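# Six arms stack one keg centred atop another

## Task

Set one keg upright and centred on top of the other keg, so that it stays there unsupported; a stack that stays up only because a robot is holding it does not count. Arm feet, in metres, with facing in degrees counter-clockwise from +x: arm1 x=+0.42 y=+0.46 z=+0.76 facing -100; arm2 x=+0.01 y=+0.47 z=+0.62 facing -81; arm3 x=-0.44 y=+0.52 z=+0.66 facing -97; arm4 x=-0.59 y=-0.23 z=+0.62 facing +57; arm5 x=+0.02 y=-0.46 z=+0.71 facing +79; arm6 x=+0.46 y=-0.52 z=+0.67 facing +105. Finish by opening the gripper and moving the arms away from the kegs.

## Robot and tools

Setup. Six identical i2rt Big YAM arms, named arm1 to arm6, each with six joints, a two-finger gripper and a wrist camera (armN_cam_wrist). A fixed room camera, cam_high, also watches. The hand reaches roughly 1.0 m out from the joint 1 axis. Loose objects can occasionally get a small random nudge.

Frame. One shared scene frame: origin on the floor, +z up. The foot positions and facings in the task use this frame; facing angles are counter-clockwise from +x seen from above. The hand point is halfway between the fingertips; its z axis runs along the fingers and its y axis is the opening direction. No result line prints foot poses.

execute_actions. Argument actions is a list with exactly one action object, or empty. The action is keyed by arm name ("arm1" ... "arm6"); each arm entry holds "joints", a map from joint name to an absolute target (never an offset). Include only the arms and joints you want to command; one call can command several arms, and their motions start together but may finish at different times. Joint names, units and ranges:
- joint1_rad, -2.879 to 2.879: turns the whole arm about its foot, positive counter-clockwise from above; at 0 the arm extends along its facing.
- joint2_rad, 0 to 3.141: shoulder; 0 has the upper arm pointing back and about level, larger values lift it up and over to the front.
- joint3_rad, 0 to 3.019: elbow; 0 is fully folded, larger opens it.
- joint4_rad, -1.692 to 1.57: hand pitch, positive tips fingers up.
- joint5_rad, -1.57 to 1.57: hand yaw, positive toward the arm's right.
- joint6_rad, -2.094 to 2.094: hand roll, positive clockwise viewed from behind the hand.
- gripper_m, 0 to 0.093: fingertip gap in metres.
Done tolerances are ±0.045, ±0.14, ±0.09, ±0.055, ±0.03, ±0.035 rad and ±0.003 m respectively. Each joint moves at its own speed, so the hand may sweep a wide arc between postures. One action lasts at most 15 s. Optional cameras lists which images to return: omitted, null or ["all"] gives every camera, [] gives none. Any unknown key, unknown camera or out-of-range value rejects the whole call and nothing moves. With joints 1 and 6 at 0 and a level forward hand, the wrist camera sits on top looking at the fingertips.

wait takes seconds (0 to 10), commands nothing, and returns the same state and images as an empty action. zoom_image takes camera and region [x0, y0, x1, y1] in pixels of that camera's latest full image (origin top-left, at most 504 by 504). All images are 672x504. finished_scene takes scene (1 or 2) and ends that scene permanently; its result tells whether the goal was met.

Reading results. joint_positions gives each joint. joint_status says how each commanded motion ended. "off_target": stopped short and may still be pushing. "contact_stop" or "time_out": the joint holds where it stopped, though after time_out it can keep pushing toward its target or a nearby clipped one (within 0.375, 0.375, 0.113, 0.225, 0.075, 0.3 rad for joints 1 to 6) and will move on its own if the way clears; on_its_own lists such joints, and its "held at" is the held target, not the actual position. "joint command not followed" with a "cause:" line means a built-in collision check blocked that arm's joint targets (a gripper target still runs); blocked joints read "not_followed" and may be retried on every later action until fixed. Empty calls never show that line. Joints omitted from an action, or arms left out, may still push toward earlier targets without joint_status saying so. Joint torques are raw drive output with per-arm offset, scale and noise; they are nonzero even in free air and unreliable for sensing contact. If a result reports a stop, the remaining motion, wait and finished_scene calls in that reply are skipped.

Hazards. The arms do not halt on contact and can press very hard. Two robots pressing hard together fails the run; a hard hit may too, and the self/inter-arm check can react late and ignores fingers, gripper housings and wrist cameras. Objects touching robots are fine. To relieve a joint that is straining, command it to its reported position; a tiny target change may not move it at all. Joints carrying a load tend to sag. Sustained pushing or holding heats motors: a MOTOR HOT line appears from 85 °C, and at 100 °C the arm's motors and gripper go limp until cooled (OVER-TEMPERATURE FAULT, the arm falls, keys show "limit_stop_at_motor_heat"; resend the target afterwards). Grip force is about 50 to 62 N per pad, lower on some grippers. The simulation keeps running while you compose a reply, with the robots holding the last command. Avoid dropping, slipping, slamming or knocking over kegs. Before ending, release the keg so the stack stands on its own and retract arms clear of both kegs.

Each tool is called after ">>>" in YAML: its name, and indented under it one key for each argument.

## Session

>>> execute_actions:
  actions: []

Scene clock: 0.00 s.
Joint torques (N m, as the arm reports them, + toward a larger angle): no reading
arm1.joint_positions: joint1_rad=+0.356 joint2_rad=+0.559 joint3_rad=+1.366 joint4_rad=-1.345 joint5_rad=+0.091 joint6_rad=-0.411 gripper_m=+0.094
arm1.joint_status: not commanded
arm1.hand: x=+0.4489 y=+0.2415 z=+1.2926 quat_wxyz=(-0.271, -0.425, -0.762, +0.406) (m; scene frame)
arm2.joint_positions: joint1_rad=-0.267 joint2_rad=+0.618 joint3_rad=+1.471 joint4_rad=-1.477 joint5_rad=-0.141 joint6_rad=+0.293 gripper_m=+0.094
arm2.joint_status: not commanded
arm2.hand: x=+0.0117 y=+0.2677 z=+1.1691 quat_wxyz=(-0.390, -0.723, -0.516, +0.244) (m; scene frame)
arm3.joint_positions: joint1_rad=+0.165 joint2_rad=+0.618 joint3_rad=+1.464 joint4_rad=-1.231 joint5_rad=+0.201 joint6_rad=+0.487 gripper_m=+0.094
arm3.joint_status: not commanded
arm3.hand: x=-0.4660 y=+0.2910 z=+1.2616 quat_wxyz=(-0.441, -0.728, -0.390, +0.351) (m; scene frame)
arm4.joint_positions: joint1_rad=-0.416 joint2_rad=+0.547 joint3_rad=+1.331 joint4_rad=-1.403 joint5_rad=-0.039 joint6_rad=-0.504 gripper_m=+0.095
arm4.joint_status: not commanded
arm4.hand: x=-0.4206 y=-0.1098 z=+1.1327 quat_wxyz=(-0.455, +0.465, -0.759, -0.030) (m; scene frame)
arm5.joint_positions: joint1_rad=+0.286 joint2_rad=+0.617 joint3_rad=+1.450 joint4_rad=-1.174 joint5_rad=+0.244 joint6_rad=+0.094 gripper_m=+0.094
arm5.joint_status: not commanded
arm5.hand: x=+0.0303 y=-0.2196 z=+1.3139 quat_wxyz=(-0.444, +0.529, -0.619, -0.376) (m; scene frame)
arm6.joint_positions: joint1_rad=-0.117 joint2_rad=+0.543 joint3_rad=+1.341 joint4_rad=-1.526 joint5_rad=-0.193 joint6_rad=+0.499 gripper_m=+0.094
arm6.joint_status: not commanded
arm6.hand: x=+0.4006 y=-0.3479 z=+1.1692 quat_wxyz=(-0.103, +0.554, -0.720, -0.405) (m; scene frame)
pictures: arm1_cam_wrist, arm2_cam_wrist, arm3_cam_wrist, arm4_cam_wrist, arm5_cam_wrist, arm6_cam_wrist, cam_high
Images, in order (width x height): arm1_cam_wrist 672x504, arm2_cam_wrist 672x504, arm3_cam_wrist 672x504, arm4_cam_wrist 672x504, arm5_cam_wrist 672x504, arm6_cam_wrist 672x504, cam_high 672x504.

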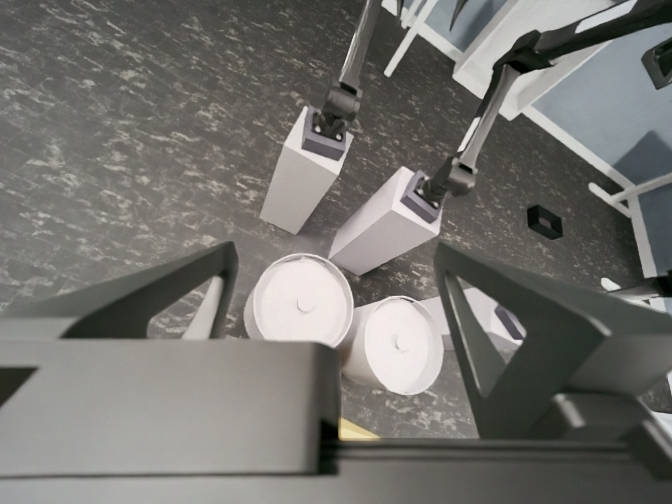

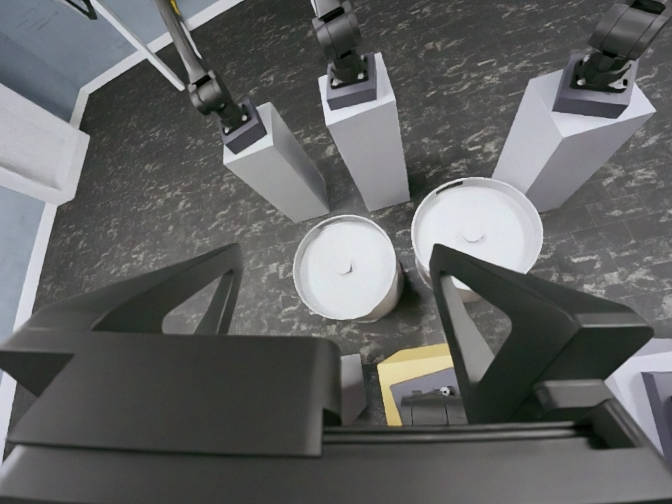

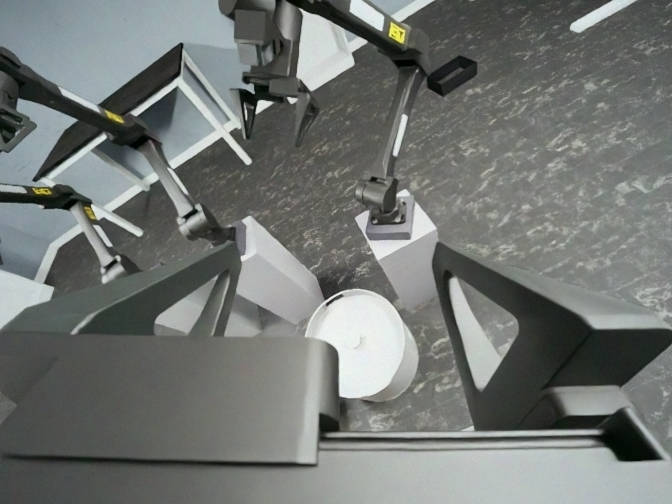

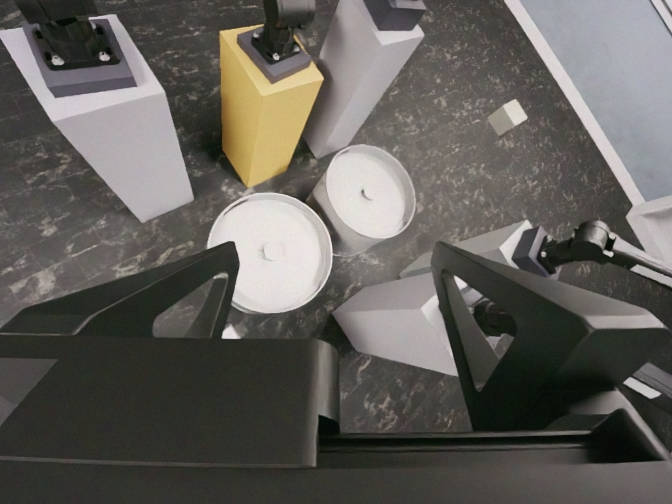

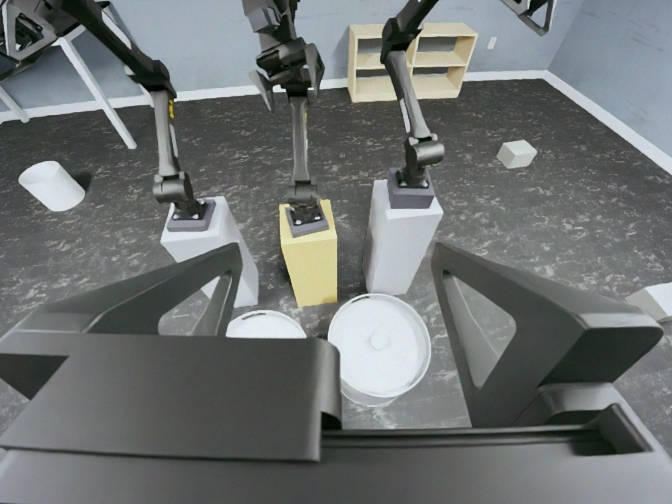

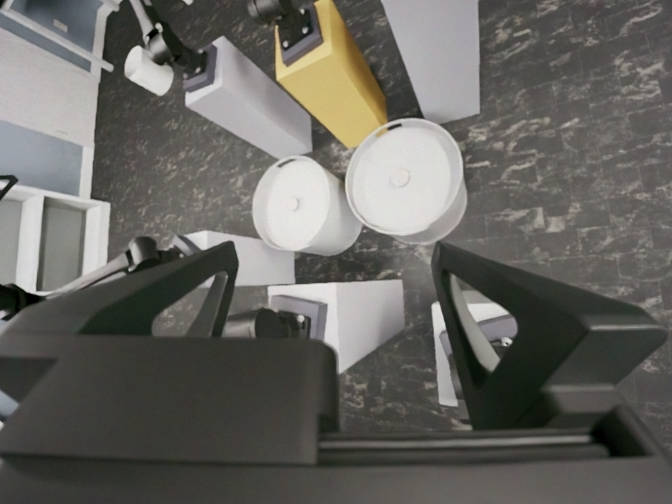

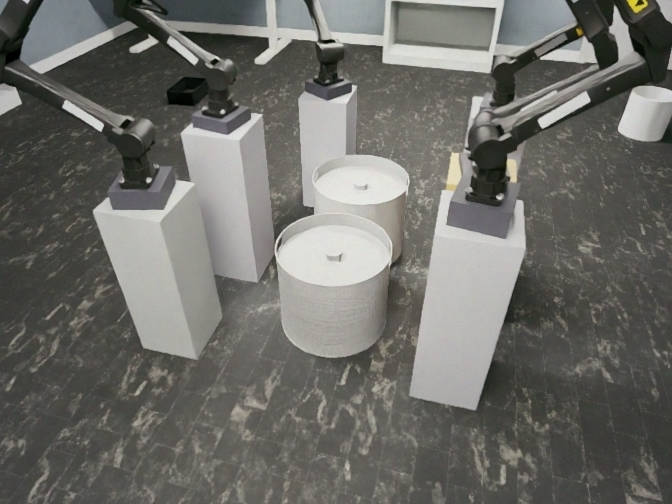

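>>> execute_actions:
  actions:
    - {"arm1":{"joints":{"joint1_rad":1.2,"joint2_rad":1.57,"joint3_rad":1.57,"joint4_rad":0,"joint5_rad":0,"joint6_rad":0}},"arm6":{"joints":{"joint1_rad":-1.2,"joint2_rad":1.57,"joint3_rad":1.57,"joint4_rad":-1.57,"joint5_rad":0,"joint6_rad":0}},"arm3":{"joints":{"joint1_rad":-1.2,"joint2_rad":2.3,"joint3_rad":1.5,"joint4_rad":-0.77,"joint5_rad":0,"joint6_rad":0}},"arm4":{"joints":{"joint1_rad":1.8,"joint2_rad":0.6,"joint3_rad":0.6,"joint4_rad":0,"joint5_rad":0,"joint6_rad":0}},"arm2":{"joints":{"joint1_rad":-0.6,"joint2_rad":1.3,"joint3_rad":1.2,"joint4_rad":-1.3,"joint5_rad":0,"joint6_rad":0}},"arm5":{"joints":{"joint1_rad":-0.4,"joint2_rad":1.3,"joint3_rad":1.0,"joint4_rad":-1.1,"joint5_rad":0,"joint6_rad":0}}}
  cameras: ["arm2_cam_wrist","arm5_cam_wrist","cam_high"]

>>> zoom_image:
  camera: "cam_high"
  region: [250,130,450,370]

Scene clock: 20.57 s.
Joint torques (N m, as the arm reports them, + toward a larger angle): arm1=[ -2.25 -14.17  14.58   2.77  -0.01   0.18] | arm2=[  1.81 -11.65  10.18   1.28   0.03  -0.29] | arm3=[  2.52 -20.32   7.77   0.35  -0.02  -0.18] | arm4=[ 1.2  -0.86 10.7   2.33  0.08  0.2 ] | arm5=[ 1.19 -8.04 10.31  0.68 -0.08 -0.06] | arm6=[ -0.07 -13.21  11.26  -0.22   0.07   0.05]
arm1.joint_positions: joint1_rad=+1.211 joint2_rad=+1.559 joint3_rad=+1.542 joint4_rad=-0.012 joint5_rad=+0.000 joint6_rad=-0.014 gripper_m=+0.094
arm1.joint_status: all done
arm1.hand: x=+1.0409 y=+0.0948 z=+1.2427 quat_wxyz=(-0.668, -0.185, -0.698, +0.181) (m; scene frame)
arm2.joint_positions: joint1_rad=-0.599 joint2_rad=+1.309 joint3_rad=+1.178 joint4_rad=-1.315 joint5_rad=-0.001 joint6_rad=+0.014 gripper_m=+0.094
arm2.joint_status: all done
arm2.hand: x=-0.1611 y=+0.1102 z=+0.8396 quat_wxyz=(-0.035, -0.847, -0.527, +0.054) (m; scene frame)
arm3.joint_positions: joint1_rad=-1.211 joint2_rad=+2.303 joint3_rad=+1.487 joint4_rad=-0.770 joint5_rad=+0.001 joint6_rad=+0.010 gripper_m=+0.094
arm3.joint_status: all done
arm3.hand: x=-1.0083 y=+0.3860 z=+0.5040 quat_wxyz=(-0.001, -0.994, -0.111, -0.007) (m; scene frame)
arm4.joint_positions: joint1_rad=+1.794 joint2_rad=+0.610 joint3_rad=+0.594 joint4_rad=-0.021 joint5_rad=-0.001 joint6_rad=-0.016 gripper_m=+0.095
arm4.joint_status: all done
arm4.hand: x=-0.9431 y=-0.0931 z=+1.0084 quat_wxyz=(-0.126, +0.710, -0.126, -0.682) (m; scene frame)
arm5.joint_positions: joint1_rad=-0.402 joint2_rad=+1.309 joint3_rad=+0.962 joint4_rad=-1.099 joint5_rad=+0.001 joint6_rad=+0.009 gripper_m=+0.094
arm5.joint_status: all done
arm5.hand: x=+0.2286 y=-0.1444 z=+0.8488 quat_wxyz=(-0.060, +0.468, -0.881, -0.025) (m; scene frame)
arm6.joint_positions: joint1_rad=-1.210 joint2_rad=+1.579 joint3_rad=+1.542 joint4_rad=-1.556 joint5_rad=-0.001 joint6_rad=+0.016 gripper_m=+0.094
arm6.joint_status: all done
arm6.hand: x=+0.8392 y=-0.2445 z=+0.9219 quat_wxyz=(+0.010, +0.302, -0.953, +0.002) (m; scene frame)
pictures: arm2_cam_wrist, arm5_cam_wrist, cam_high
Images, in order (width x height): arm2_cam_wrist 672x504, arm5_cam_wrist 672x504, cam_high 672x504.

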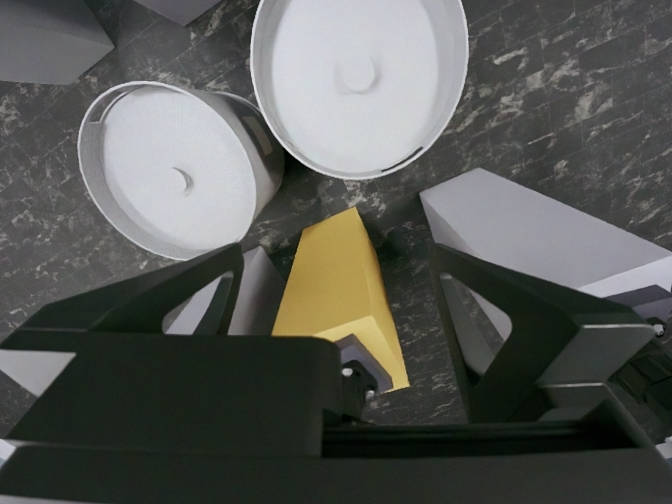

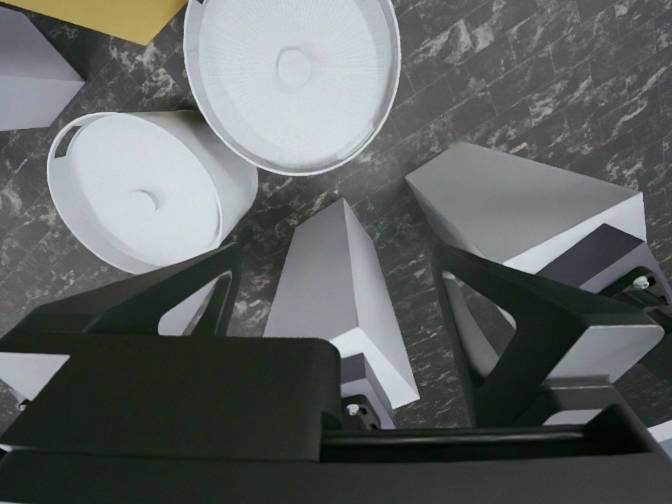

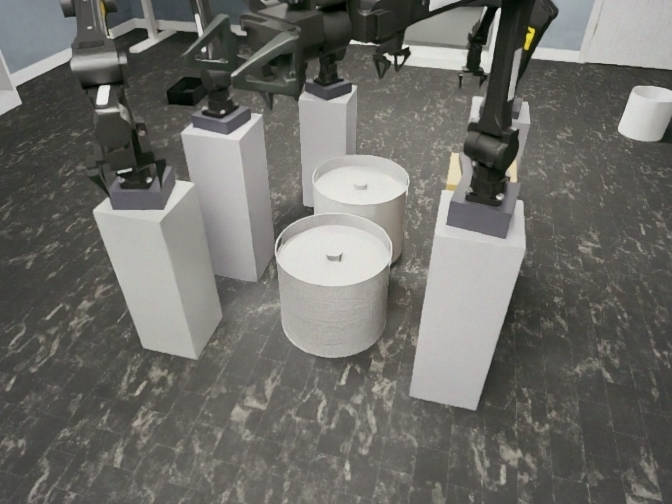

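Region (250, 130, 450, 370) of cam_high's 672x504 image, scaled by 2.100, with more detail than that image has.

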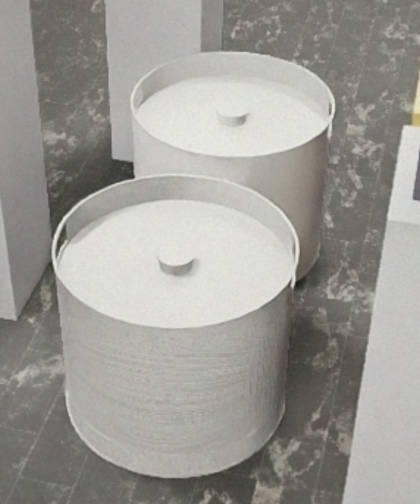

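>>> execute_actions:
  actions:
    - {"arm1":{"joints":{"joint2_rad":0.5,"joint3_rad":1.2,"joint4_rad":-1.3}},"arm6":{"joints":{"joint2_rad":0.5,"joint3_rad":1.2}},"arm3":{"joints":{"joint2_rad":1.3,"joint3_rad":0.8}},"arm4":{"joints":{"joint2_rad":1.3,"joint4_rad":-0.8}},"arm2":{"joints":{"joint1_rad":-0.96,"joint2_rad":1.875,"joint3_rad":0.77,"joint4_rad":-0.445,"joint6_rad":0.77}},"arm5":{"joints":{"joint1_rad":0.92,"joint2_rad":2.17,"joint3_rad":0.93,"joint4_rad":-0.3,"joint6_rad":-0.84}}}
  cameras: ["arm2_cam_wrist","arm5_cam_wrist","cam_high"]

Scene clock: 65.87 s.
Joint torques (N m, as the arm reports them, + toward a larger angle): arm1=[-2.45  3.03  9.98  1.57 -0.01  0.18] | arm2=[  1.87 -14.7    5.14   1.     0.04  -0.05] | arm3=[ 1.72 -9.52  9.24  0.92 -0.05 -0.16] | arm4=[ 1.18 -4.83  7.27  0.11  0.06  0.21] | arm5=[  1.23 -12.6    2.63   0.86  -0.05  -0.06] | arm6=[-0.11  2.32  8.72  1.08  0.07  0.05]
arm1.joint_positions: joint1_rad=+1.211 joint2_rad=+0.496 joint3_rad=+1.196 joint4_rad=-1.291 joint5_rad=+0.000 joint6_rad=-0.014 gripper_m=+0.094
arm1.joint_status: all done
arm1.hand: x=+0.6119 y=+0.3437 z=+1.2328 quat_wxyz=(-0.448, -0.226, -0.857, +0.120) (m; scene frame)
arm2.joint_positions: joint1_rad=-0.970 joint2_rad=+1.885 joint3_rad=+0.752 joint4_rad=-0.460 joint5_rad=+0.001 joint6_rad=+0.755 gripper_m=+0.094
arm2.joint_status: all done
arm2.hand: x=-0.2521 y=+0.2234 z=+0.4970 quat_wxyz=(+0.007, -1.000, -0.001, -0.008) (m; scene frame)
arm3.joint_positions: joint1_rad=-1.211 joint2_rad=+1.311 joint3_rad=+0.795 joint4_rad=-0.770 joint5_rad=+0.001 joint6_rad=+0.010 gripper_m=+0.094
arm3.joint_status: all done
arm3.hand: x=-0.8212 y=+0.4311 z=+0.7507 quat_wxyz=(-0.019, -0.984, -0.109, +0.142) (m; scene frame)
arm4.joint_positions: joint1_rad=+1.794 joint2_rad=+1.300 joint3_rad=+0.594 joint4_rad=-0.791 joint5_rad=-0.001 joint6_rad=-0.016 gripper_m=+0.095
arm4.joint_status: all done
arm4.hand: x=-0.8656 y=-0.1257 z=+0.6416 quat_wxyz=(-0.002, +0.985, -0.171, -0.036) (m; scene frame)
arm5.joint_positions: joint1_rad=+0.921 joint2_rad=+2.169 joint3_rad=+0.930 joint4_rad=-0.311 joint5_rad=-0.002 joint6_rad=-0.831 gripper_m=+0.094
arm5.joint_status: all done
arm5.hand: x=-0.2600 y=-0.1485 z=+0.5010 quat_wxyz=(-0.006, +1.000, -0.002, -0.001) (m; scene frame)
arm6.joint_positions: joint1_rad=-1.210 joint2_rad=+0.502 joint3_rad=+1.194 joint4_rad=-1.556 joint5_rad=-0.001 joint6_rad=+0.016 gripper_m=+0.094
arm6.joint_status: all done
arm6.hand: x=+0.6026 y=-0.4176 z=+1.1017 quat_wxyz=(-0.329, +0.283, -0.894, -0.112) (m; scene frame)
pictures: arm2_cam_wrist, arm5_cam_wrist, cam_high
Images, in order (width x height): arm2_cam_wrist 672x504, arm5_cam_wrist 672x504, cam_high 672x504.

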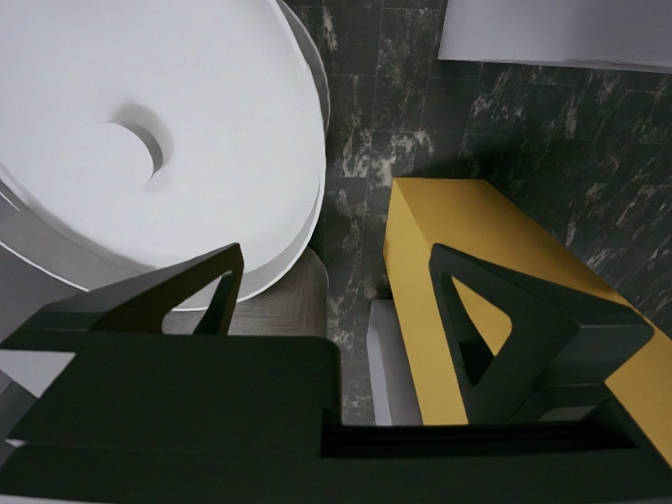

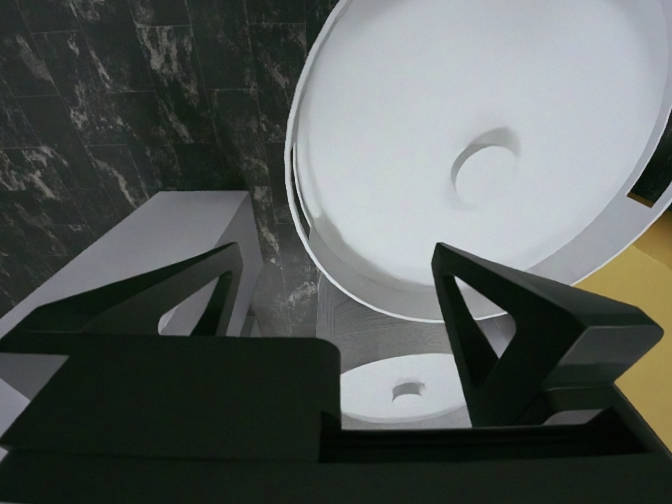

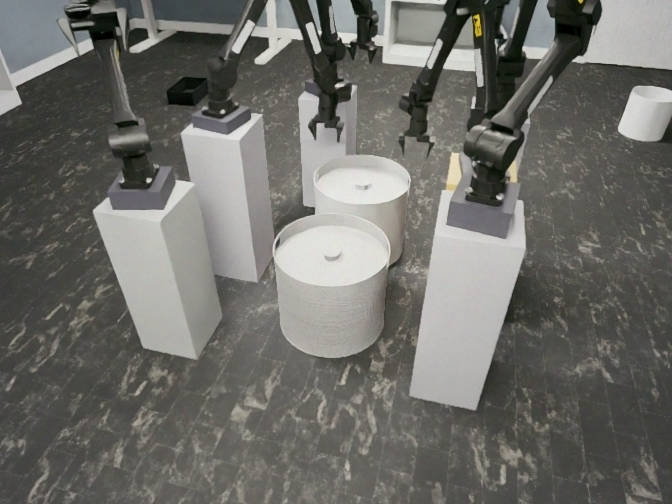

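>>> execute_actions:
  actions:
    - {"arm2":{"joints":{"joint1_rad":-0.905,"joint2_rad":2.155,"joint3_rad":0.80,"joint4_rad":-0.17,"joint6_rad":0.83}},"arm5":{"joints":{"joint1_rad":0.953,"joint2_rad":2.43,"joint3_rad":0.922,"joint4_rad":-0.05,"joint6_rad":-0.81}}}
  cameras: ["arm2_cam_wrist","arm5_cam_wrist","cam_high"]

Scene clock: 81.30 s.
Joint torques (N m, as the arm reports them, + toward a larger angle): arm1=[-2.42  3.05  9.99  1.58 -0.01  0.18] | arm2=[  1.08 -16.13   2.54   1.35   0.05   0.03] | arm3=[ 1.5  -9.86  9.23  0.94 -0.01 -0.24] | arm4=[ 1.22 -4.87  7.26  0.04  0.07  0.2 ] | arm5=[  1.68 -13.57   0.72   0.71  -0.02   0.08] | arm6=[-0.14  1.99  8.81  1.08  0.07  0.05]
arm1.joint_positions: joint1_rad=+1.211 joint2_rad=+0.496 joint3_rad=+1.196 joint4_rad=-1.291 joint5_rad=+0.000 joint6_rad=-0.014 gripper_m=+0.094
arm1.joint_status: not commanded
arm1.hand: x=+0.6119 y=+0.3437 z=+1.2328 quat_wxyz=(-0.448, -0.226, -0.857, +0.120) (m; scene frame)
arm2.joint_positions: joint1_rad=-0.904 joint2_rad=+2.171 joint3_rad=+0.793 joint4_rad=-0.187 joint5_rad=+0.001 joint6_rad=+0.816 gripper_m=+0.094
arm2.joint_status: all done
arm2.hand: x=-0.2400 y=+0.2015 z=+0.4030 quat_wxyz=(-0.003, -1.000, -0.003, +0.003) (m; scene frame)
arm3.joint_positions: joint1_rad=-1.211 joint2_rad=+1.311 joint3_rad=+0.795 joint4_rad=-0.770 joint5_rad=+0.001 joint6_rad=+0.010 gripper_m=+0.094
arm3.joint_status: not commanded
arm3.hand: x=-0.8212 y=+0.4311 z=+0.7507 quat_wxyz=(-0.019, -0.984, -0.109, +0.142) (m; scene frame)
arm4.joint_positions: joint1_rad=+1.794 joint2_rad=+1.300 joint3_rad=+0.594 joint4_rad=-0.791 joint5_rad=-0.001 joint6_rad=-0.016 gripper_m=+0.095
arm4.joint_status: not commanded
arm4.hand: x=-0.8656 y=-0.1257 z=+0.6416 quat_wxyz=(-0.002, +0.985, -0.171, -0.036) (m; scene frame)
arm5.joint_positions: joint1_rad=+0.946 joint2_rad=+2.447 joint3_rad=+0.916 joint4_rad=-0.060 joint5_rad=-0.002 joint6_rad=-0.818 gripper_m=+0.094
arm5.joint_status: all done
arm5.hand: x=-0.2285 y=-0.1953 z=+0.3962 quat_wxyz=(+0.009, +1.000, +0.004, +0.013) (m; scene frame)
arm6.joint_positions: joint1_rad=-1.210 joint2_rad=+0.502 joint3_rad=+1.194 joint4_rad=-1.556 joint5_rad=-0.001 joint6_rad=+0.016 gripper_m=+0.094
arm6.joint_status: not commanded
arm6.hand: x=+0.6026 y=-0.4176 z=+1.1017 quat_wxyz=(-0.329, +0.283, -0.894, -0.112) (m; scene frame)
pictures: arm2_cam_wrist, arm5_cam_wrist, cam_high
Images, in order (width x height): arm2_cam_wrist 672x504, arm5_cam_wrist 672x504, cam_high 672x504.

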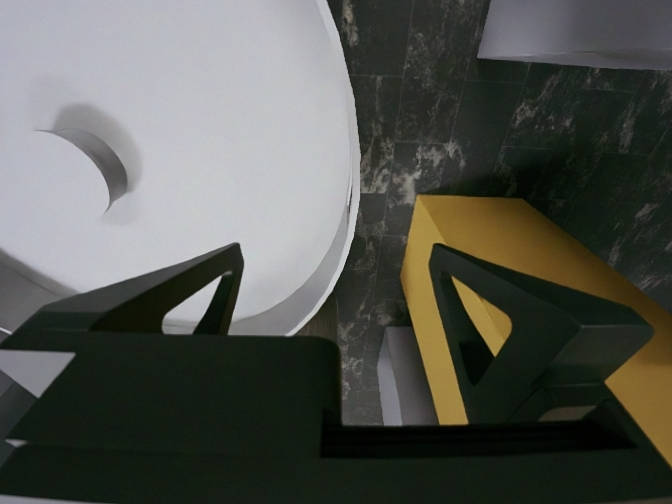

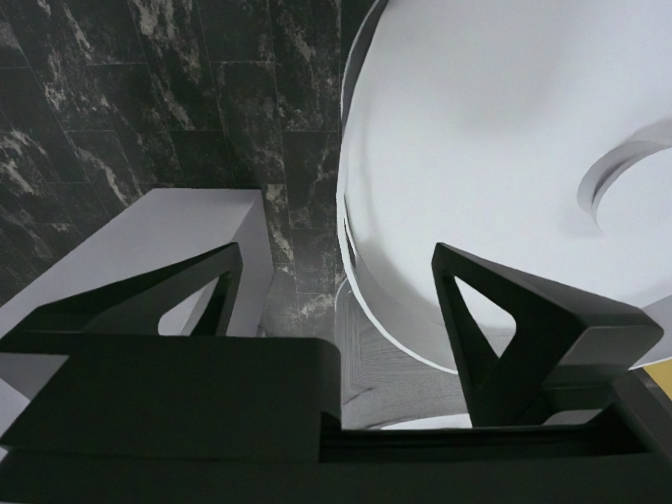

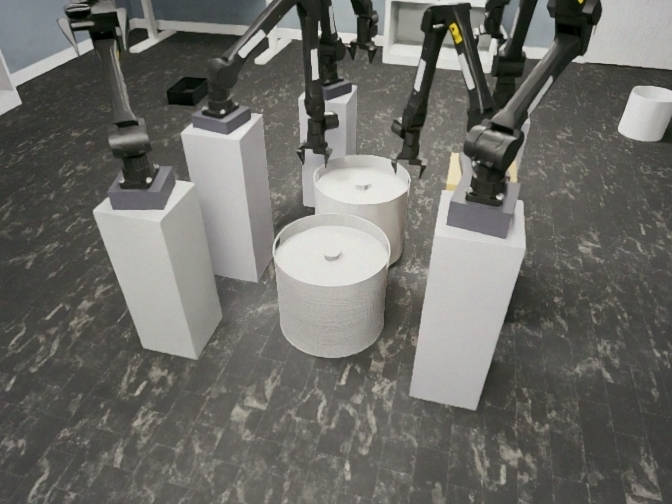

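>>> execute_actions:
  actions:
    - {"arm2":{"joints":{"joint1_rad":-0.937,"joint2_rad":2.345,"joint3_rad":0.872,"joint4_rad":-0.065,"joint6_rad":0.78}},"arm5":{"joints":{"joint1_rad":0.98,"joint2_rad":2.595,"joint3_rad":1.05,"joint4_rad":0.005,"joint6_rad":-0.78}}}
  cameras: ["arm2_cam_wrist","arm5_cam_wrist","cam_high"]

Scene clock: 92.00 s.
Joint torques (N m, as the arm reports them, + toward a larger angle): arm1=[-2.42  3.04  9.99  1.57 -0.01  0.18] | arm2=[  0.63 -17.57   1.42   0.83   0.02  -0.23] | arm3=[ 1.95 -9.98  9.18  1.02 -0.03 -0.21] | arm4=[ 1.18 -4.86  7.26  0.06  0.07  0.21] | arm5=[  1.55 -13.05   0.57   0.5   -0.04   0.09] | arm6=[-0.14  1.95  8.8   1.08  0.07  0.05]
arm1.joint_positions: joint1_rad=+1.211 joint2_rad=+0.496 joint3_rad=+1.196 joint4_rad=-1.291 joint5_rad=+0.000 joint6_rad=-0.014 gripper_m=+0.094
arm1.joint_status: not commanded
arm1.hand: x=+0.6119 y=+0.3437 z=+1.2328 quat_wxyz=(-0.448, -0.226, -0.857, +0.120) (m; scene frame)
arm2.joint_positions: joint1_rad=-0.932 joint2_rad=+2.358 joint3_rad=+0.868 joint4_rad=-0.076 joint5_rad=+0.001 joint6_rad=+0.795 gripper_m=+0.094
arm2.joint_status: all done
arm2.hand: x=-0.2501 y=+0.2055 z=+0.3424 quat_wxyz=(-0.003, -1.000, +0.000, +0.003) (m; scene frame)
arm3.joint_positions: joint1_rad=-1.211 joint2_rad=+1.311 joint3_rad=+0.795 joint4_rad=-0.770 joint5_rad=+0.001 joint6_rad=+0.010 gripper_m=+0.094
arm3.joint_status: not commanded
arm3.hand: x=-0.8212 y=+0.4311 z=+0.7507 quat_wxyz=(-0.019, -0.984, -0.109, +0.142) (m; scene frame)
arm4.joint_positions: joint1_rad=+1.794 joint2_rad=+1.300 joint3_rad=+0.594 joint4_rad=-0.791 joint5_rad=-0.001 joint6_rad=-0.016 gripper_m=+0.095
arm4.joint_status: not commanded
arm4.hand: x=-0.8656 y=-0.1257 z=+0.6416 quat_wxyz=(-0.002, +0.985, -0.171, -0.036) (m; scene frame)
arm5.joint_positions: joint1_rad=+0.973 joint2_rad=+2.593 joint3_rad=+1.047 joint4_rad=+0.003 joint5_rad=-0.002 joint6_rad=-0.789 gripper_m=+0.094
arm5.joint_status: all done
arm5.hand: x=-0.2566 y=-0.1811 z=+0.3451 quat_wxyz=(-0.008, +1.000, +0.003, -0.004) (m; scene frame)
arm6.joint_positions: joint1_rad=-1.210 joint2_rad=+0.502 joint3_rad=+1.194 joint4_rad=-1.556 joint5_rad=-0.001 joint6_rad=+0.016 gripper_m=+0.094
arm6.joint_status: not commanded
arm6.hand: x=+0.6026 y=-0.4176 z=+1.1017 quat_wxyz=(-0.329, +0.283, -0.894, -0.112) (m; scene frame)
pictures: arm2_cam_wrist, arm5_cam_wrist, cam_high
Images, in order (width x height): arm2_cam_wrist 672x504, arm5_cam_wrist 672x504, cam_high 672x504.

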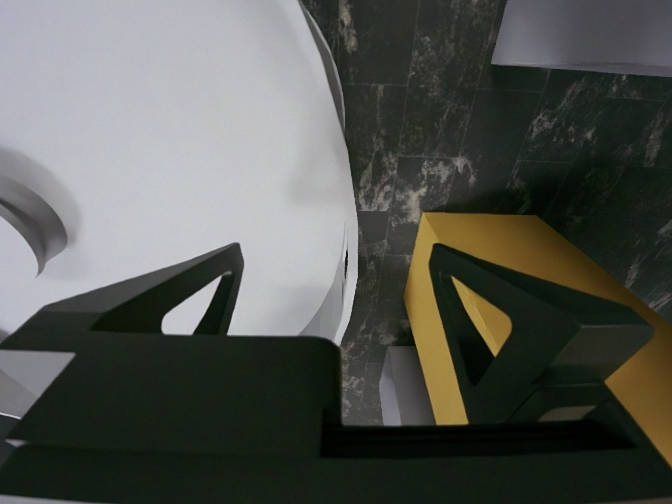

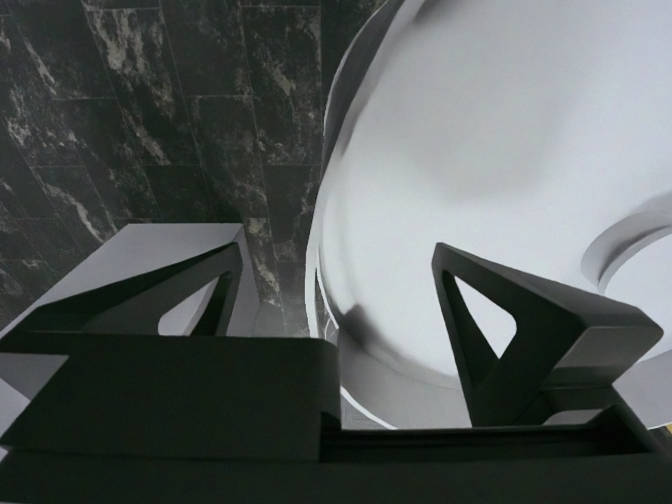

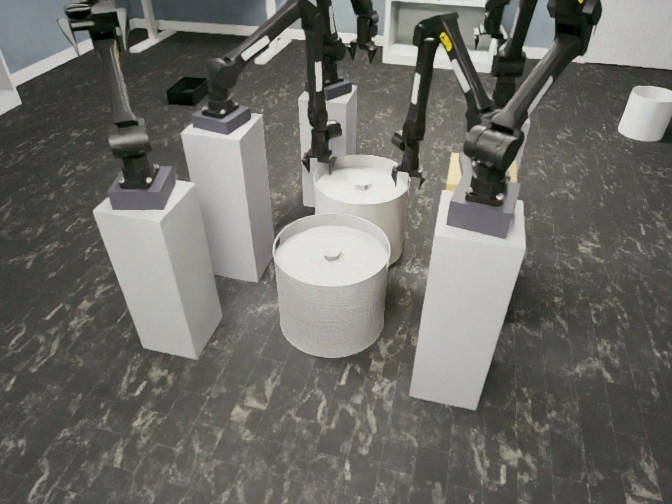

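>>> execute_actions:
  actions:
    - {"arm2":{"joints":{"joint2_rad":2.41,"joint4_rad":0}},"arm5":{"joints":{"joint1_rad":0.97,"joint2_rad":2.66,"joint4_rad":0.055}}}
  cameras: []

>>> execute_actions:
  actions:
    - {"arm2":{"joints":{"gripper_m":0}},"arm5":{"joints":{"gripper_m":0}}}
  cameras: ["arm2_cam_wrist","arm5_cam_wrist","cam_high"]

>>> zoom_image:
  camera: "cam_high"
  region: [280,120,450,250]

Scene clock: 100.90 s.
Joint torques (N m, as the arm reports them, + toward a larger angle): arm1=[-2.41  3.03  9.98  1.58 -0.01  0.18] | arm2=[  0.12 -15.83   0.82   1.16   0.    -0.26] | arm3=[ 2.11 -9.59  9.27  1.05 -0.1  -0.2 ] | arm4=[ 1.11 -4.94  7.26  0.08  0.06  0.21] | arm5=[  0.67 -12.99   0.01   0.84  -0.03   0.09] | arm6=[-0.14  1.96  8.79  1.08  0.07  0.05]
arm1.joint_positions: joint1_rad=+1.211 joint2_rad=+0.496 joint3_rad=+1.196 joint4_rad=-1.291 joint5_rad=+0.000 joint6_rad=-0.014 gripper_m=+0.094
arm1.joint_status: not commanded
arm1.hand: x=+0.6119 y=+0.3437 z=+1.2328 quat_wxyz=(-0.448, -0.226, -0.857, +0.120) (m; scene frame)
arm2.joint_positions: joint1_rad=-0.932 joint2_rad=+2.412 joint3_rad=+0.869 joint4_rad=-0.016 joint5_rad=+0.001 joint6_rad=+0.794 gripper_m=+0.094
arm2.joint_status: all done
arm2.hand: x=-0.2448 y=+0.2109 z=+0.3238 quat_wxyz=(-0.005, -1.000, +0.000, +0.005) (m; scene frame)
arm3.joint_positions: joint1_rad=-1.211 joint2_rad=+1.311 joint3_rad=+0.795 joint4_rad=-0.770 joint5_rad=+0.001 joint6_rad=+0.010 gripper_m=+0.094
arm3.joint_status: not commanded
arm3.hand: x=-0.8212 y=+0.4311 z=+0.7507 quat_wxyz=(-0.019, -0.984, -0.109, +0.142) (m; scene frame)
arm4.joint_positions: joint1_rad=+1.794 joint2_rad=+1.300 joint3_rad=+0.594 joint4_rad=-0.791 joint5_rad=-0.001 joint6_rad=-0.016 gripper_m=+0.095
arm4.joint_status: not commanded
arm4.hand: x=-0.8656 y=-0.1257 z=+0.6416 quat_wxyz=(-0.002, +0.985, -0.171, -0.036) (m; scene frame)
arm5.joint_positions: joint1_rad=+0.973 joint2_rad=+2.656 joint3_rad=+1.051 joint4_rad=+0.045 joint5_rad=-0.002 joint6_rad=-0.788 gripper_m=+0.094
arm5.joint_status: all done
arm5.hand: x=-0.2431 y=-0.1943 z=+0.3227 quat_wxyz=(-0.002, +1.000, +0.003, +0.002) (m; scene frame)
arm6.joint_positions: joint1_rad=-1.210 joint2_rad=+0.502 joint3_rad=+1.194 joint4_rad=-1.556 joint5_rad=-0.001 joint6_rad=+0.016 gripper_m=+0.094
arm6.joint_status: not commanded
arm6.hand: x=+0.6026 y=-0.4176 z=+1.1017 quat_wxyz=(-0.329, +0.283, -0.894, -0.112) (m; scene frame)
pictures: none
No camera images: the call's "cameras" was empty. Leave "cameras" out to get every camera's image.

Scene clock: 101.67 s.
Joint torques (N m, as the arm reports them, + toward a larger angle): arm1=[-2.45  3.05  9.98  1.58 -0.01  0.19] | arm2=[  0.7  -16.12   0.82   1.17   0.16  -0.65] | arm3=[  2.09 -10.08   9.3    0.94  -0.03  -0.24] | arm4=[ 1.19 -4.78  7.29  0.08  0.06  0.21] | arm5=[  0.84 -12.68  -0.22   0.66  -0.19  -0.12] | arm6=[-0.12  1.95  8.8   1.08  0.07  0.05]
arm1.joint_positions: joint1_rad=+1.211 joint2_rad=+0.496 joint3_rad=+1.196 joint4_rad=-1.291 joint5_rad=+0.000 joint6_rad=-0.014 gripper_m=+0.094
arm1.joint_status: not commanded
arm1.hand: x=+0.6119 y=+0.3437 z=+1.2328 quat_wxyz=(-0.448, -0.226, -0.857, +0.120) (m; scene frame)
arm2.joint_positions: joint1_rad=-0.933 joint2_rad=+2.412 joint3_rad=+0.869 joint4_rad=-0.016 joint5_rad=-0.003 joint6_rad=+0.829 gripper_m=+0.002
arm2.joint_status: all done
arm2.hand: x=-0.2449 y=+0.2107 z=+0.3238 quat_wxyz=(-0.007, -1.000, +0.018, +0.003) (m; scene frame)
arm3.joint_positions: joint1_rad=-1.211 joint2_rad=+1.311 joint3_rad=+0.795 joint4_rad=-0.770 joint5_rad=+0.001 joint6_rad=+0.010 gripper_m=+0.094
arm3.joint_status: not commanded
arm3.hand: x=-0.8212 y=+0.4311 z=+0.7507 quat_wxyz=(-0.019, -0.984, -0.109, +0.142) (m; scene frame)
arm4.joint_positions: joint1_rad=+1.794 joint2_rad=+1.300 joint3_rad=+0.594 joint4_rad=-0.791 joint5_rad=-0.001 joint6_rad=-0.016 gripper_m=+0.095
arm4.joint_status: not commanded
arm4.hand: x=-0.8656 y=-0.1257 z=+0.6416 quat_wxyz=(-0.002, +0.985, -0.171, -0.036) (m; scene frame)
arm5.joint_positions: joint1_rad=+0.972 joint2_rad=+2.656 joint3_rad=+1.052 joint4_rad=+0.048 joint5_rad=+0.003 joint6_rad=-0.764 gripper_m=+0.001
arm5.joint_status: all done
arm5.hand: x=-0.2434 y=-0.1925 z=+0.3226 quat_wxyz=(-0.005, +1.000, -0.010, +0.002) (m; scene frame)
arm6.joint_positions: joint1_rad=-1.210 joint2_rad=+0.502 joint3_rad=+1.194 joint4_rad=-1.556 joint5_rad=-0.001 joint6_rad=+0.016 gripper_m=+0.094
arm6.joint_status: not commanded
arm6.hand: x=+0.6026 y=-0.4176 z=+1.1017 quat_wxyz=(-0.329, +0.283, -0.894, -0.112) (m; scene frame)
pictures: arm2_cam_wrist, arm5_cam_wrist, cam_high
Images, in order (width x height): arm2_cam_wrist 672x504, arm5_cam_wrist 672x504, cam_high 672x504.

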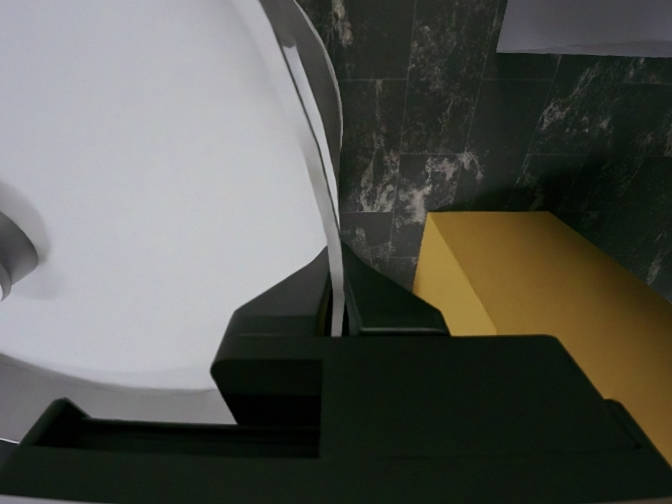

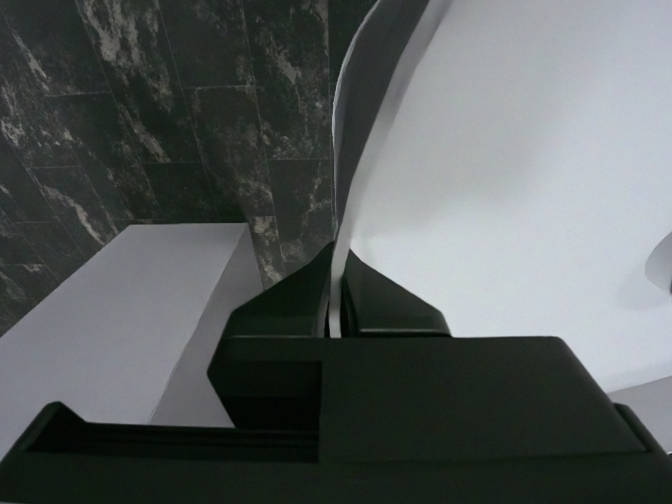

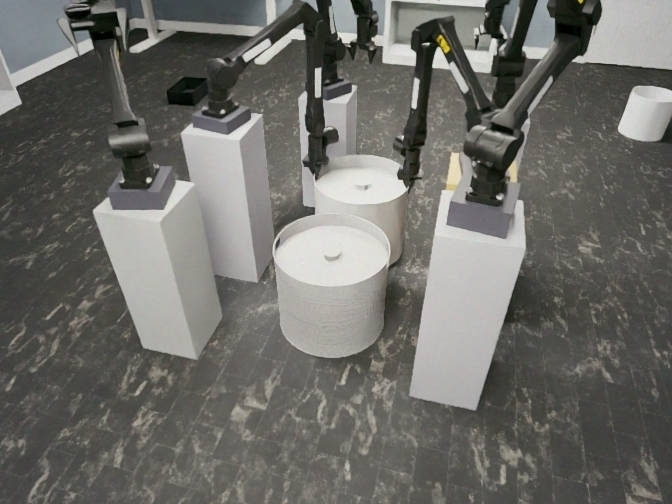

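Region (280, 120, 450, 250) of cam_high's 672x504 image, scaled by 2.965, with more detail than that image has; it fills the top 385 rows of this view, and the rest is white.

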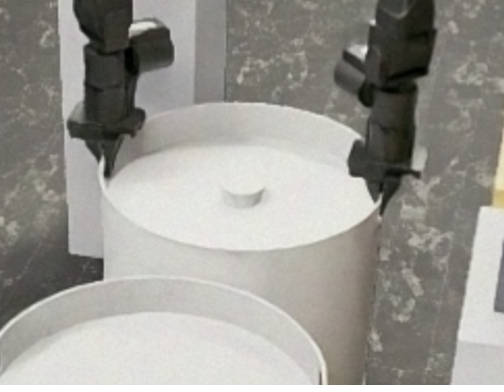

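>>> execute_actions:
  actions:
    - {"arm2":{"joints":{"joint2_rad":2.2,"joint3_rad":0.81,"joint4_rad":-0.12}},"arm5":{"joints":{"joint2_rad":2.46,"joint3_rad":0.97,"joint4_rad":-0.02}}}
  cameras: ["arm2_cam_wrist","arm5_cam_wrist","cam_high"]

Scene clock: 114.40 s.
Joint torques (N m, as the arm reports them, + toward a larger angle): arm1=[-2.45  3.08  9.98  1.58 -0.01  0.18] | arm2=[ -0.39 -34.75  -3.13  -1.61   0.57  -0.61] | arm3=[  1.91 -10.06   9.26   0.94   0.01  -0.19] | arm4=[ 1.09 -4.88  7.28  0.07  0.08  0.21] | arm5=[  2.05 -24.66  -5.01  -1.9   -0.75   0.04] | arm6=[-0.12  1.95  8.8   1.08  0.07  0.05]
arm1.joint_positions: joint1_rad=+1.211 joint2_rad=+0.496 joint3_rad=+1.196 joint4_rad=-1.291 joint5_rad=+0.000 joint6_rad=-0.014 gripper_m=+0.094
arm1.joint_status: not commanded
arm1.hand: x=+0.6119 y=+0.3437 z=+1.2328 quat_wxyz=(-0.448, -0.226, -0.857, +0.120) (m; scene frame)
arm2.joint_positions: joint1_rad=-0.929 joint2_rad=+2.386 joint3_rad=+0.862 joint4_rad=-0.063 joint5_rad=-0.015 joint6_rad=+0.830 gripper_m=+0.002
arm2.joint_status: joint2_rad time_out (moved -0.026 of -0.212); joint4_rad time_out (moved -0.047 of -0.104); the others done
arm2.on_its_own: joint2_rad reads +2.386 and still pushes toward +2.200 since a time_out; joint4_rad reads -0.063 and still pushes toward -0.120 since a time_out
arm2.hand: x=-0.2387 y=+0.2117 z=+0.3326 quat_wxyz=(-0.001, -1.000, +0.016, -0.011) (m; scene frame)
arm3.joint_positions: joint1_rad=-1.211 joint2_rad=+1.311 joint3_rad=+0.795 joint4_rad=-0.770 joint5_rad=+0.001 joint6_rad=+0.010 gripper_m=+0.094
arm3.joint_status: not commanded
arm3.hand: x=-0.8212 y=+0.4311 z=+0.7507 quat_wxyz=(-0.019, -0.984, -0.109, +0.142) (m; scene frame)
arm4.joint_positions: joint1_rad=+1.794 joint2_rad=+1.300 joint3_rad=+0.594 joint4_rad=-0.791 joint5_rad=-0.001 joint6_rad=-0.016 gripper_m=+0.095
arm4.joint_status: not commanded
arm4.hand: x=-0.8656 y=-0.1257 z=+0.6416 quat_wxyz=(-0.002, +0.985, -0.171, -0.036) (m; scene frame)
arm5.joint_positions: joint1_rad=+0.958 joint2_rad=+2.648 joint3_rad=+1.041 joint4_rad=+0.032 joint5_rad=+0.017 joint6_rad=-0.784 gripper_m=+0.001
arm5.joint_status: joint2_rad time_out (moved -0.007 of -0.196); the others done
arm5.on_its_own: joint2_rad reads +2.648 and still pushes toward +2.460 since a time_out
arm5.hand: x=-0.2331 y=-0.1922 z=+0.3255 quat_wxyz=(-0.003, +1.000, -0.006, +0.014) (m; scene frame)
arm6.joint_positions: joint1_rad=-1.210 joint2_rad=+0.502 joint3_rad=+1.194 joint4_rad=-1.556 joint5_rad=-0.001 joint6_rad=+0.016 gripper_m=+0.094
arm6.joint_status: not commanded
arm6.hand: x=+0.6026 y=-0.4176 z=+1.1017 quat_wxyz=(-0.329, +0.283, -0.894, -0.112) (m; scene frame)
pictures: arm2_cam_wrist, arm5_cam_wrist, cam_high
Images, in order (width x height): arm2_cam_wrist 672x504, arm5_cam_wrist 672x504, cam_high 672x504.

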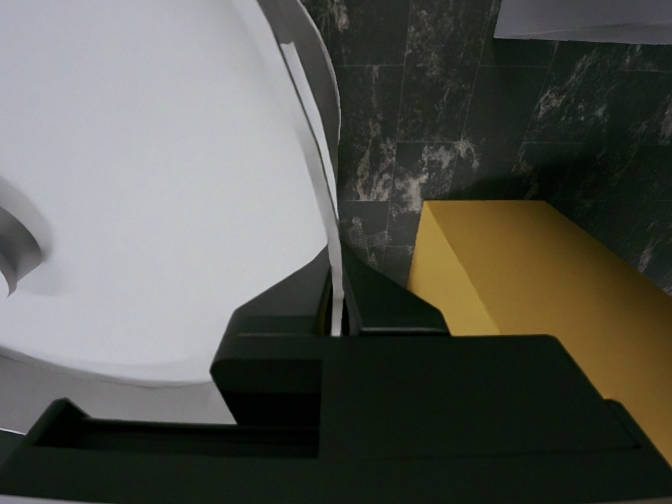

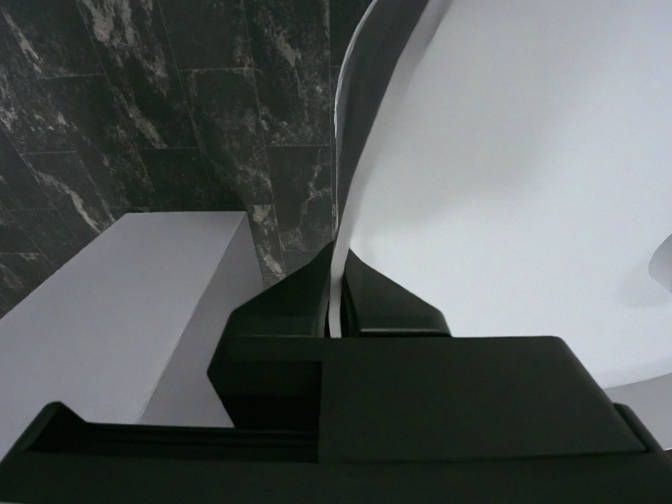

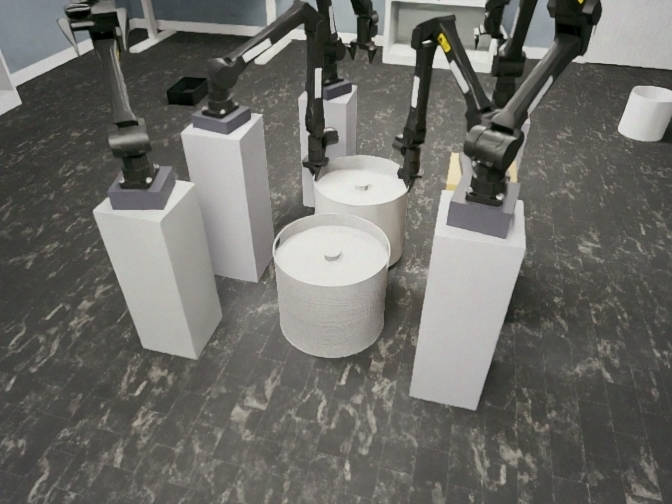

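Heavy; ease first.

>>> execute_actions:
  actions:
    - {"arm2":{"joints":{"joint2_rad":2.41,"joint3_rad":0.87,"joint4_rad":-0.02}},"arm5":{"joints":{"joint2_rad":2.655,"joint3_rad":1.05,"joint4_rad":0.045}}}
  cameras: []

>>> execute_actions:
  actions:
    - {"arm2":{"joints":{"gripper_m":0.093}},"arm5":{"joints":{"gripper_m":0.093}}}
  cameras: []

>>> execute_actions:
  actions:
    - {"arm2":{"joints":{"joint2_rad":2.0,"joint3_rad":0.76,"joint4_rad":-0.32}},"arm5":{"joints":{"joint2_rad":2.25,"joint3_rad":0.88,"joint4_rad":-0.2}}}
  cameras: ["cam_high"]

Scene clock: 125.03 s.
Joint torques (N m, as the arm reports them, + toward a larger angle): arm1=[-2.44  3.08  9.98  1.57 -0.01  0.18] | arm2=[  0.07 -14.65   1.12   1.52   0.37  -0.66] | arm3=[  1.99 -10.18   9.3    0.79  -0.02  -0.24] | arm4=[ 1.25 -4.89  7.26  0.09  0.07  0.22] | arm5=[  2.13 -12.84   0.15   0.65  -0.89   0.07] | arm6=[-0.15  1.92  8.8   1.07  0.07  0.05]
arm1.joint_positions: joint1_rad=+1.211 joint2_rad=+0.496 joint3_rad=+1.196 joint4_rad=-1.291 joint5_rad=+0.000 joint6_rad=-0.014 gripper_m=+0.094
arm1.joint_status: not commanded
arm1.hand: x=+0.6119 y=+0.3437 z=+1.2328 quat_wxyz=(-0.448, -0.226, -0.857, +0.120) (m; scene frame)
arm2.joint_positions: joint1_rad=-0.929 joint2_rad=+2.399 joint3_rad=+0.864 joint4_rad=-0.049 joint5_rad=-0.009 joint6_rad=+0.829 gripper_m=+0.002
arm2.joint_status: all done
arm2.hand: x=-0.2388 y=+0.2131 z=+0.3279 quat_wxyz=(+0.001, -1.000, +0.016, -0.008) (m; scene frame)
arm3.joint_positions: joint1_rad=-1.211 joint2_rad=+1.311 joint3_rad=+0.795 joint4_rad=-0.770 joint5_rad=+0.001 joint6_rad=+0.010 gripper_m=+0.094
arm3.joint_status: not commanded
arm3.hand: x=-0.8212 y=+0.4311 z=+0.7507 quat_wxyz=(-0.019, -0.984, -0.109, +0.142) (m; scene frame)
arm4.joint_positions: joint1_rad=+1.794 joint2_rad=+1.300 joint3_rad=+0.594 joint4_rad=-0.791 joint5_rad=-0.001 joint6_rad=-0.016 gripper_m=+0.095
arm4.joint_status: not commanded
arm4.hand: x=-0.8656 y=-0.1257 z=+0.6416 quat_wxyz=(-0.002, +0.985, -0.171, -0.036) (m; scene frame)
arm5.joint_positions: joint1_rad=+0.958 joint2_rad=+2.654 joint3_rad=+1.045 joint4_rad=+0.038 joint5_rad=+0.019 joint6_rad=-0.785 gripper_m=+0.001
arm5.joint_status: all done
arm5.hand: x=-0.2332 y=-0.1910 z=+0.3234 quat_wxyz=(-0.006, +1.000, -0.006, +0.013) (m; scene frame)
arm6.joint_positions: joint1_rad=-1.210 joint2_rad=+0.502 joint3_rad=+1.194 joint4_rad=-1.556 joint5_rad=-0.001 joint6_rad=+0.016 gripper_m=+0.094
arm6.joint_status: not commanded
arm6.hand: x=+0.6026 y=-0.4176 z=+1.1017 quat_wxyz=(-0.329, +0.283, -0.894, -0.112) (m; scene frame)
pictures: none
No camera images: the call's "cameras" was empty. Leave "cameras" out to get every camera's image.

Scene clock: 125.73 s.
Joint torques (N m, as the arm reports them, + toward a larger angle): arm1=[-2.41  3.07 10.    1.56 -0.01  0.18] | arm2=[ -0.03 -14.83   1.13   1.27   0.11  -0.3 ] | arm3=[ 1.22 -9.52  9.28  0.97 -0.04 -0.2 ] | arm4=[ 1.13 -4.82  7.27  0.1   0.07  0.21] | arm5=[  1.99 -12.88   0.1    0.66  -0.21   0.06] | arm6=[-0.12  1.93  8.8   1.08  0.07  0.05]
arm1.joint_positions: joint1_rad=+1.211 joint2_rad=+0.496 joint3_rad=+1.196 joint4_rad=-1.291 joint5_rad=+0.000 joint6_rad=-0.014 gripper_m=+0.094
arm1.joint_status: not commanded
arm1.hand: x=+0.6119 y=+0.3437 z=+1.2328 quat_wxyz=(-0.448, -0.226, -0.857, +0.120) (m; scene frame)
arm2.joint_positions: joint1_rad=-0.929 joint2_rad=+2.402 joint3_rad=+0.865 joint4_rad=-0.036 joint5_rad=-0.003 joint6_rad=+0.795 gripper_m=+0.093
arm2.joint_status: all done
arm2.hand: x=-0.2414 y=+0.2121 z=+0.3271 quat_wxyz=(-0.001, -1.000, -0.001, -0.001) (m; scene frame)
arm3.joint_positions: joint1_rad=-1.211 joint2_rad=+1.311 joint3_rad=+0.795 joint4_rad=-0.770 joint5_rad=+0.001 joint6_rad=+0.010 gripper_m=+0.094
arm3.joint_status: not commanded
arm3.hand: x=-0.8212 y=+0.4311 z=+0.7507 quat_wxyz=(-0.019, -0.984, -0.109, +0.142) (m; scene frame)
arm4.joint_positions: joint1_rad=+1.794 joint2_rad=+1.300 joint3_rad=+0.594 joint4_rad=-0.791 joint5_rad=-0.001 joint6_rad=-0.016 gripper_m=+0.095
arm4.joint_status: not commanded
arm4.hand: x=-0.8656 y=-0.1257 z=+0.6416 quat_wxyz=(-0.002, +0.985, -0.171, -0.036) (m; scene frame)
arm5.joint_positions: joint1_rad=+0.960 joint2_rad=+2.654 joint3_rad=+1.046 joint4_rad=+0.038 joint5_rad=+0.003 joint6_rad=-0.785 gripper_m=+0.093
arm5.joint_status: all done
arm5.hand: x=-0.2364 y=-0.1931 z=+0.3233 quat_wxyz=(+0.000, +1.000, -0.005, +0.007) (m; scene frame)
arm6.joint_positions: joint1_rad=-1.210 joint2_rad=+0.502 joint3_rad=+1.194 joint4_rad=-1.556 joint5_rad=-0.001 joint6_rad=+0.016 gripper_m=+0.094
arm6.joint_status: not commanded
arm6.hand: x=+0.6026 y=-0.4176 z=+1.1017 quat_wxyz=(-0.329, +0.283, -0.894, -0.112) (m; scene frame)
pictures: none
No camera images: the call's "cameras" was empty. Leave "cameras" out to get every camera's image.

Scene clock: 127.07 s.
Joint torques (N m, as the arm reports them, + toward a larger angle): arm1=[-2.41  3.06  9.99  1.58 -0.01  0.18] | arm2=[  0.26 -13.58   3.36   0.29   0.12  -0.3 ] | arm3=[ 1.42 -9.8   9.27  1.16 -0.04 -0.22] | arm4=[ 1.12 -4.96  7.24  0.11  0.06  0.19] | arm5=[  1.99 -11.77   1.71   0.09  -0.2    0.06] | arm6=[-0.16  1.98  8.8   1.07  0.07  0.05]
arm1.joint_positions: joint1_rad=+1.211 joint2_rad=+0.496 joint3_rad=+1.196 joint4_rad=-1.291 joint5_rad=+0.000 joint6_rad=-0.014 gripper_m=+0.094
arm1.joint_status: not commanded
arm1.hand: x=+0.6119 y=+0.3437 z=+1.2328 quat_wxyz=(-0.448, -0.226, -0.857, +0.120) (m; scene frame)
arm2.joint_positions: joint1_rad=-0.929 joint2_rad=+1.994 joint3_rad=+0.755 joint4_rad=-0.306 joint5_rad=-0.002 joint6_rad=+0.794 gripper_m=+0.093
arm2.joint_status: all done
arm2.hand: x=-0.2488 y=+0.2048 z=+0.4602 quat_wxyz=(-0.011, -1.000, -0.002, +0.009) (m; scene frame)
arm3.joint_positions: joint1_rad=-1.211 joint2_rad=+1.311 joint3_rad=+0.795 joint4_rad=-0.770 joint5_rad=+0.001 joint6_rad=+0.010 gripper_m=+0.094
arm3.joint_status: not commanded
arm3.hand: x=-0.8212 y=+0.4311 z=+0.7507 quat_wxyz=(-0.019, -0.984, -0.109, +0.142) (m; scene frame)
arm4.joint_positions: joint1_rad=+1.794 joint2_rad=+1.300 joint3_rad=+0.594 joint4_rad=-0.791 joint5_rad=-0.001 joint6_rad=-0.016 gripper_m=+0.095
arm4.joint_status: not commanded
arm4.hand: x=-0.8656 y=-0.1257 z=+0.6416 quat_wxyz=(-0.002, +0.985, -0.171, -0.036) (m; scene frame)
arm5.joint_positions: joint1_rad=+0.960 joint2_rad=+2.235 joint3_rad=+0.882 joint4_rad=-0.192 joint5_rad=+0.002 joint6_rad=-0.785 gripper_m=+0.093
arm5.joint_status: all done
arm5.hand: x=-0.2546 y=-0.1762 z=+0.4707 quat_wxyz=(-0.009, +1.000, -0.005, -0.002) (m; scene frame)
arm6.joint_positions: joint1_rad=-1.210 joint2_rad=+0.502 joint3_rad=+1.194 joint4_rad=-1.556 joint5_rad=-0.001 joint6_rad=+0.016 gripper_m=+0.094
arm6.joint_status: not commanded
arm6.hand: x=+0.6026 y=-0.4176 z=+1.1017 quat_wxyz=(-0.329, +0.283, -0.894, -0.112) (m; scene frame)
pictures: cam_high
Images, in order (width x height): cam_high 672x504.

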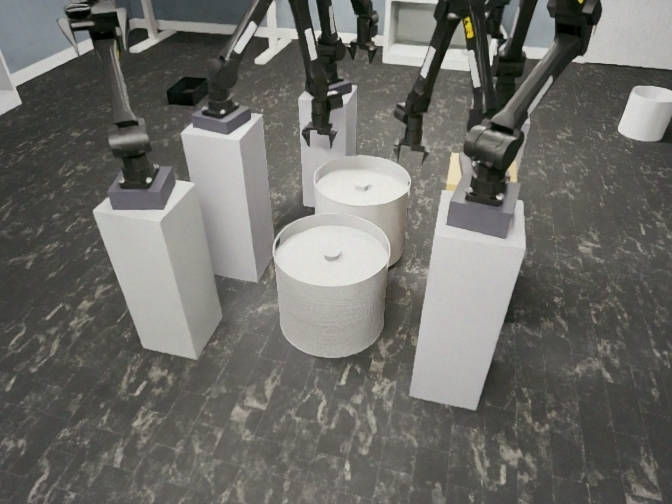

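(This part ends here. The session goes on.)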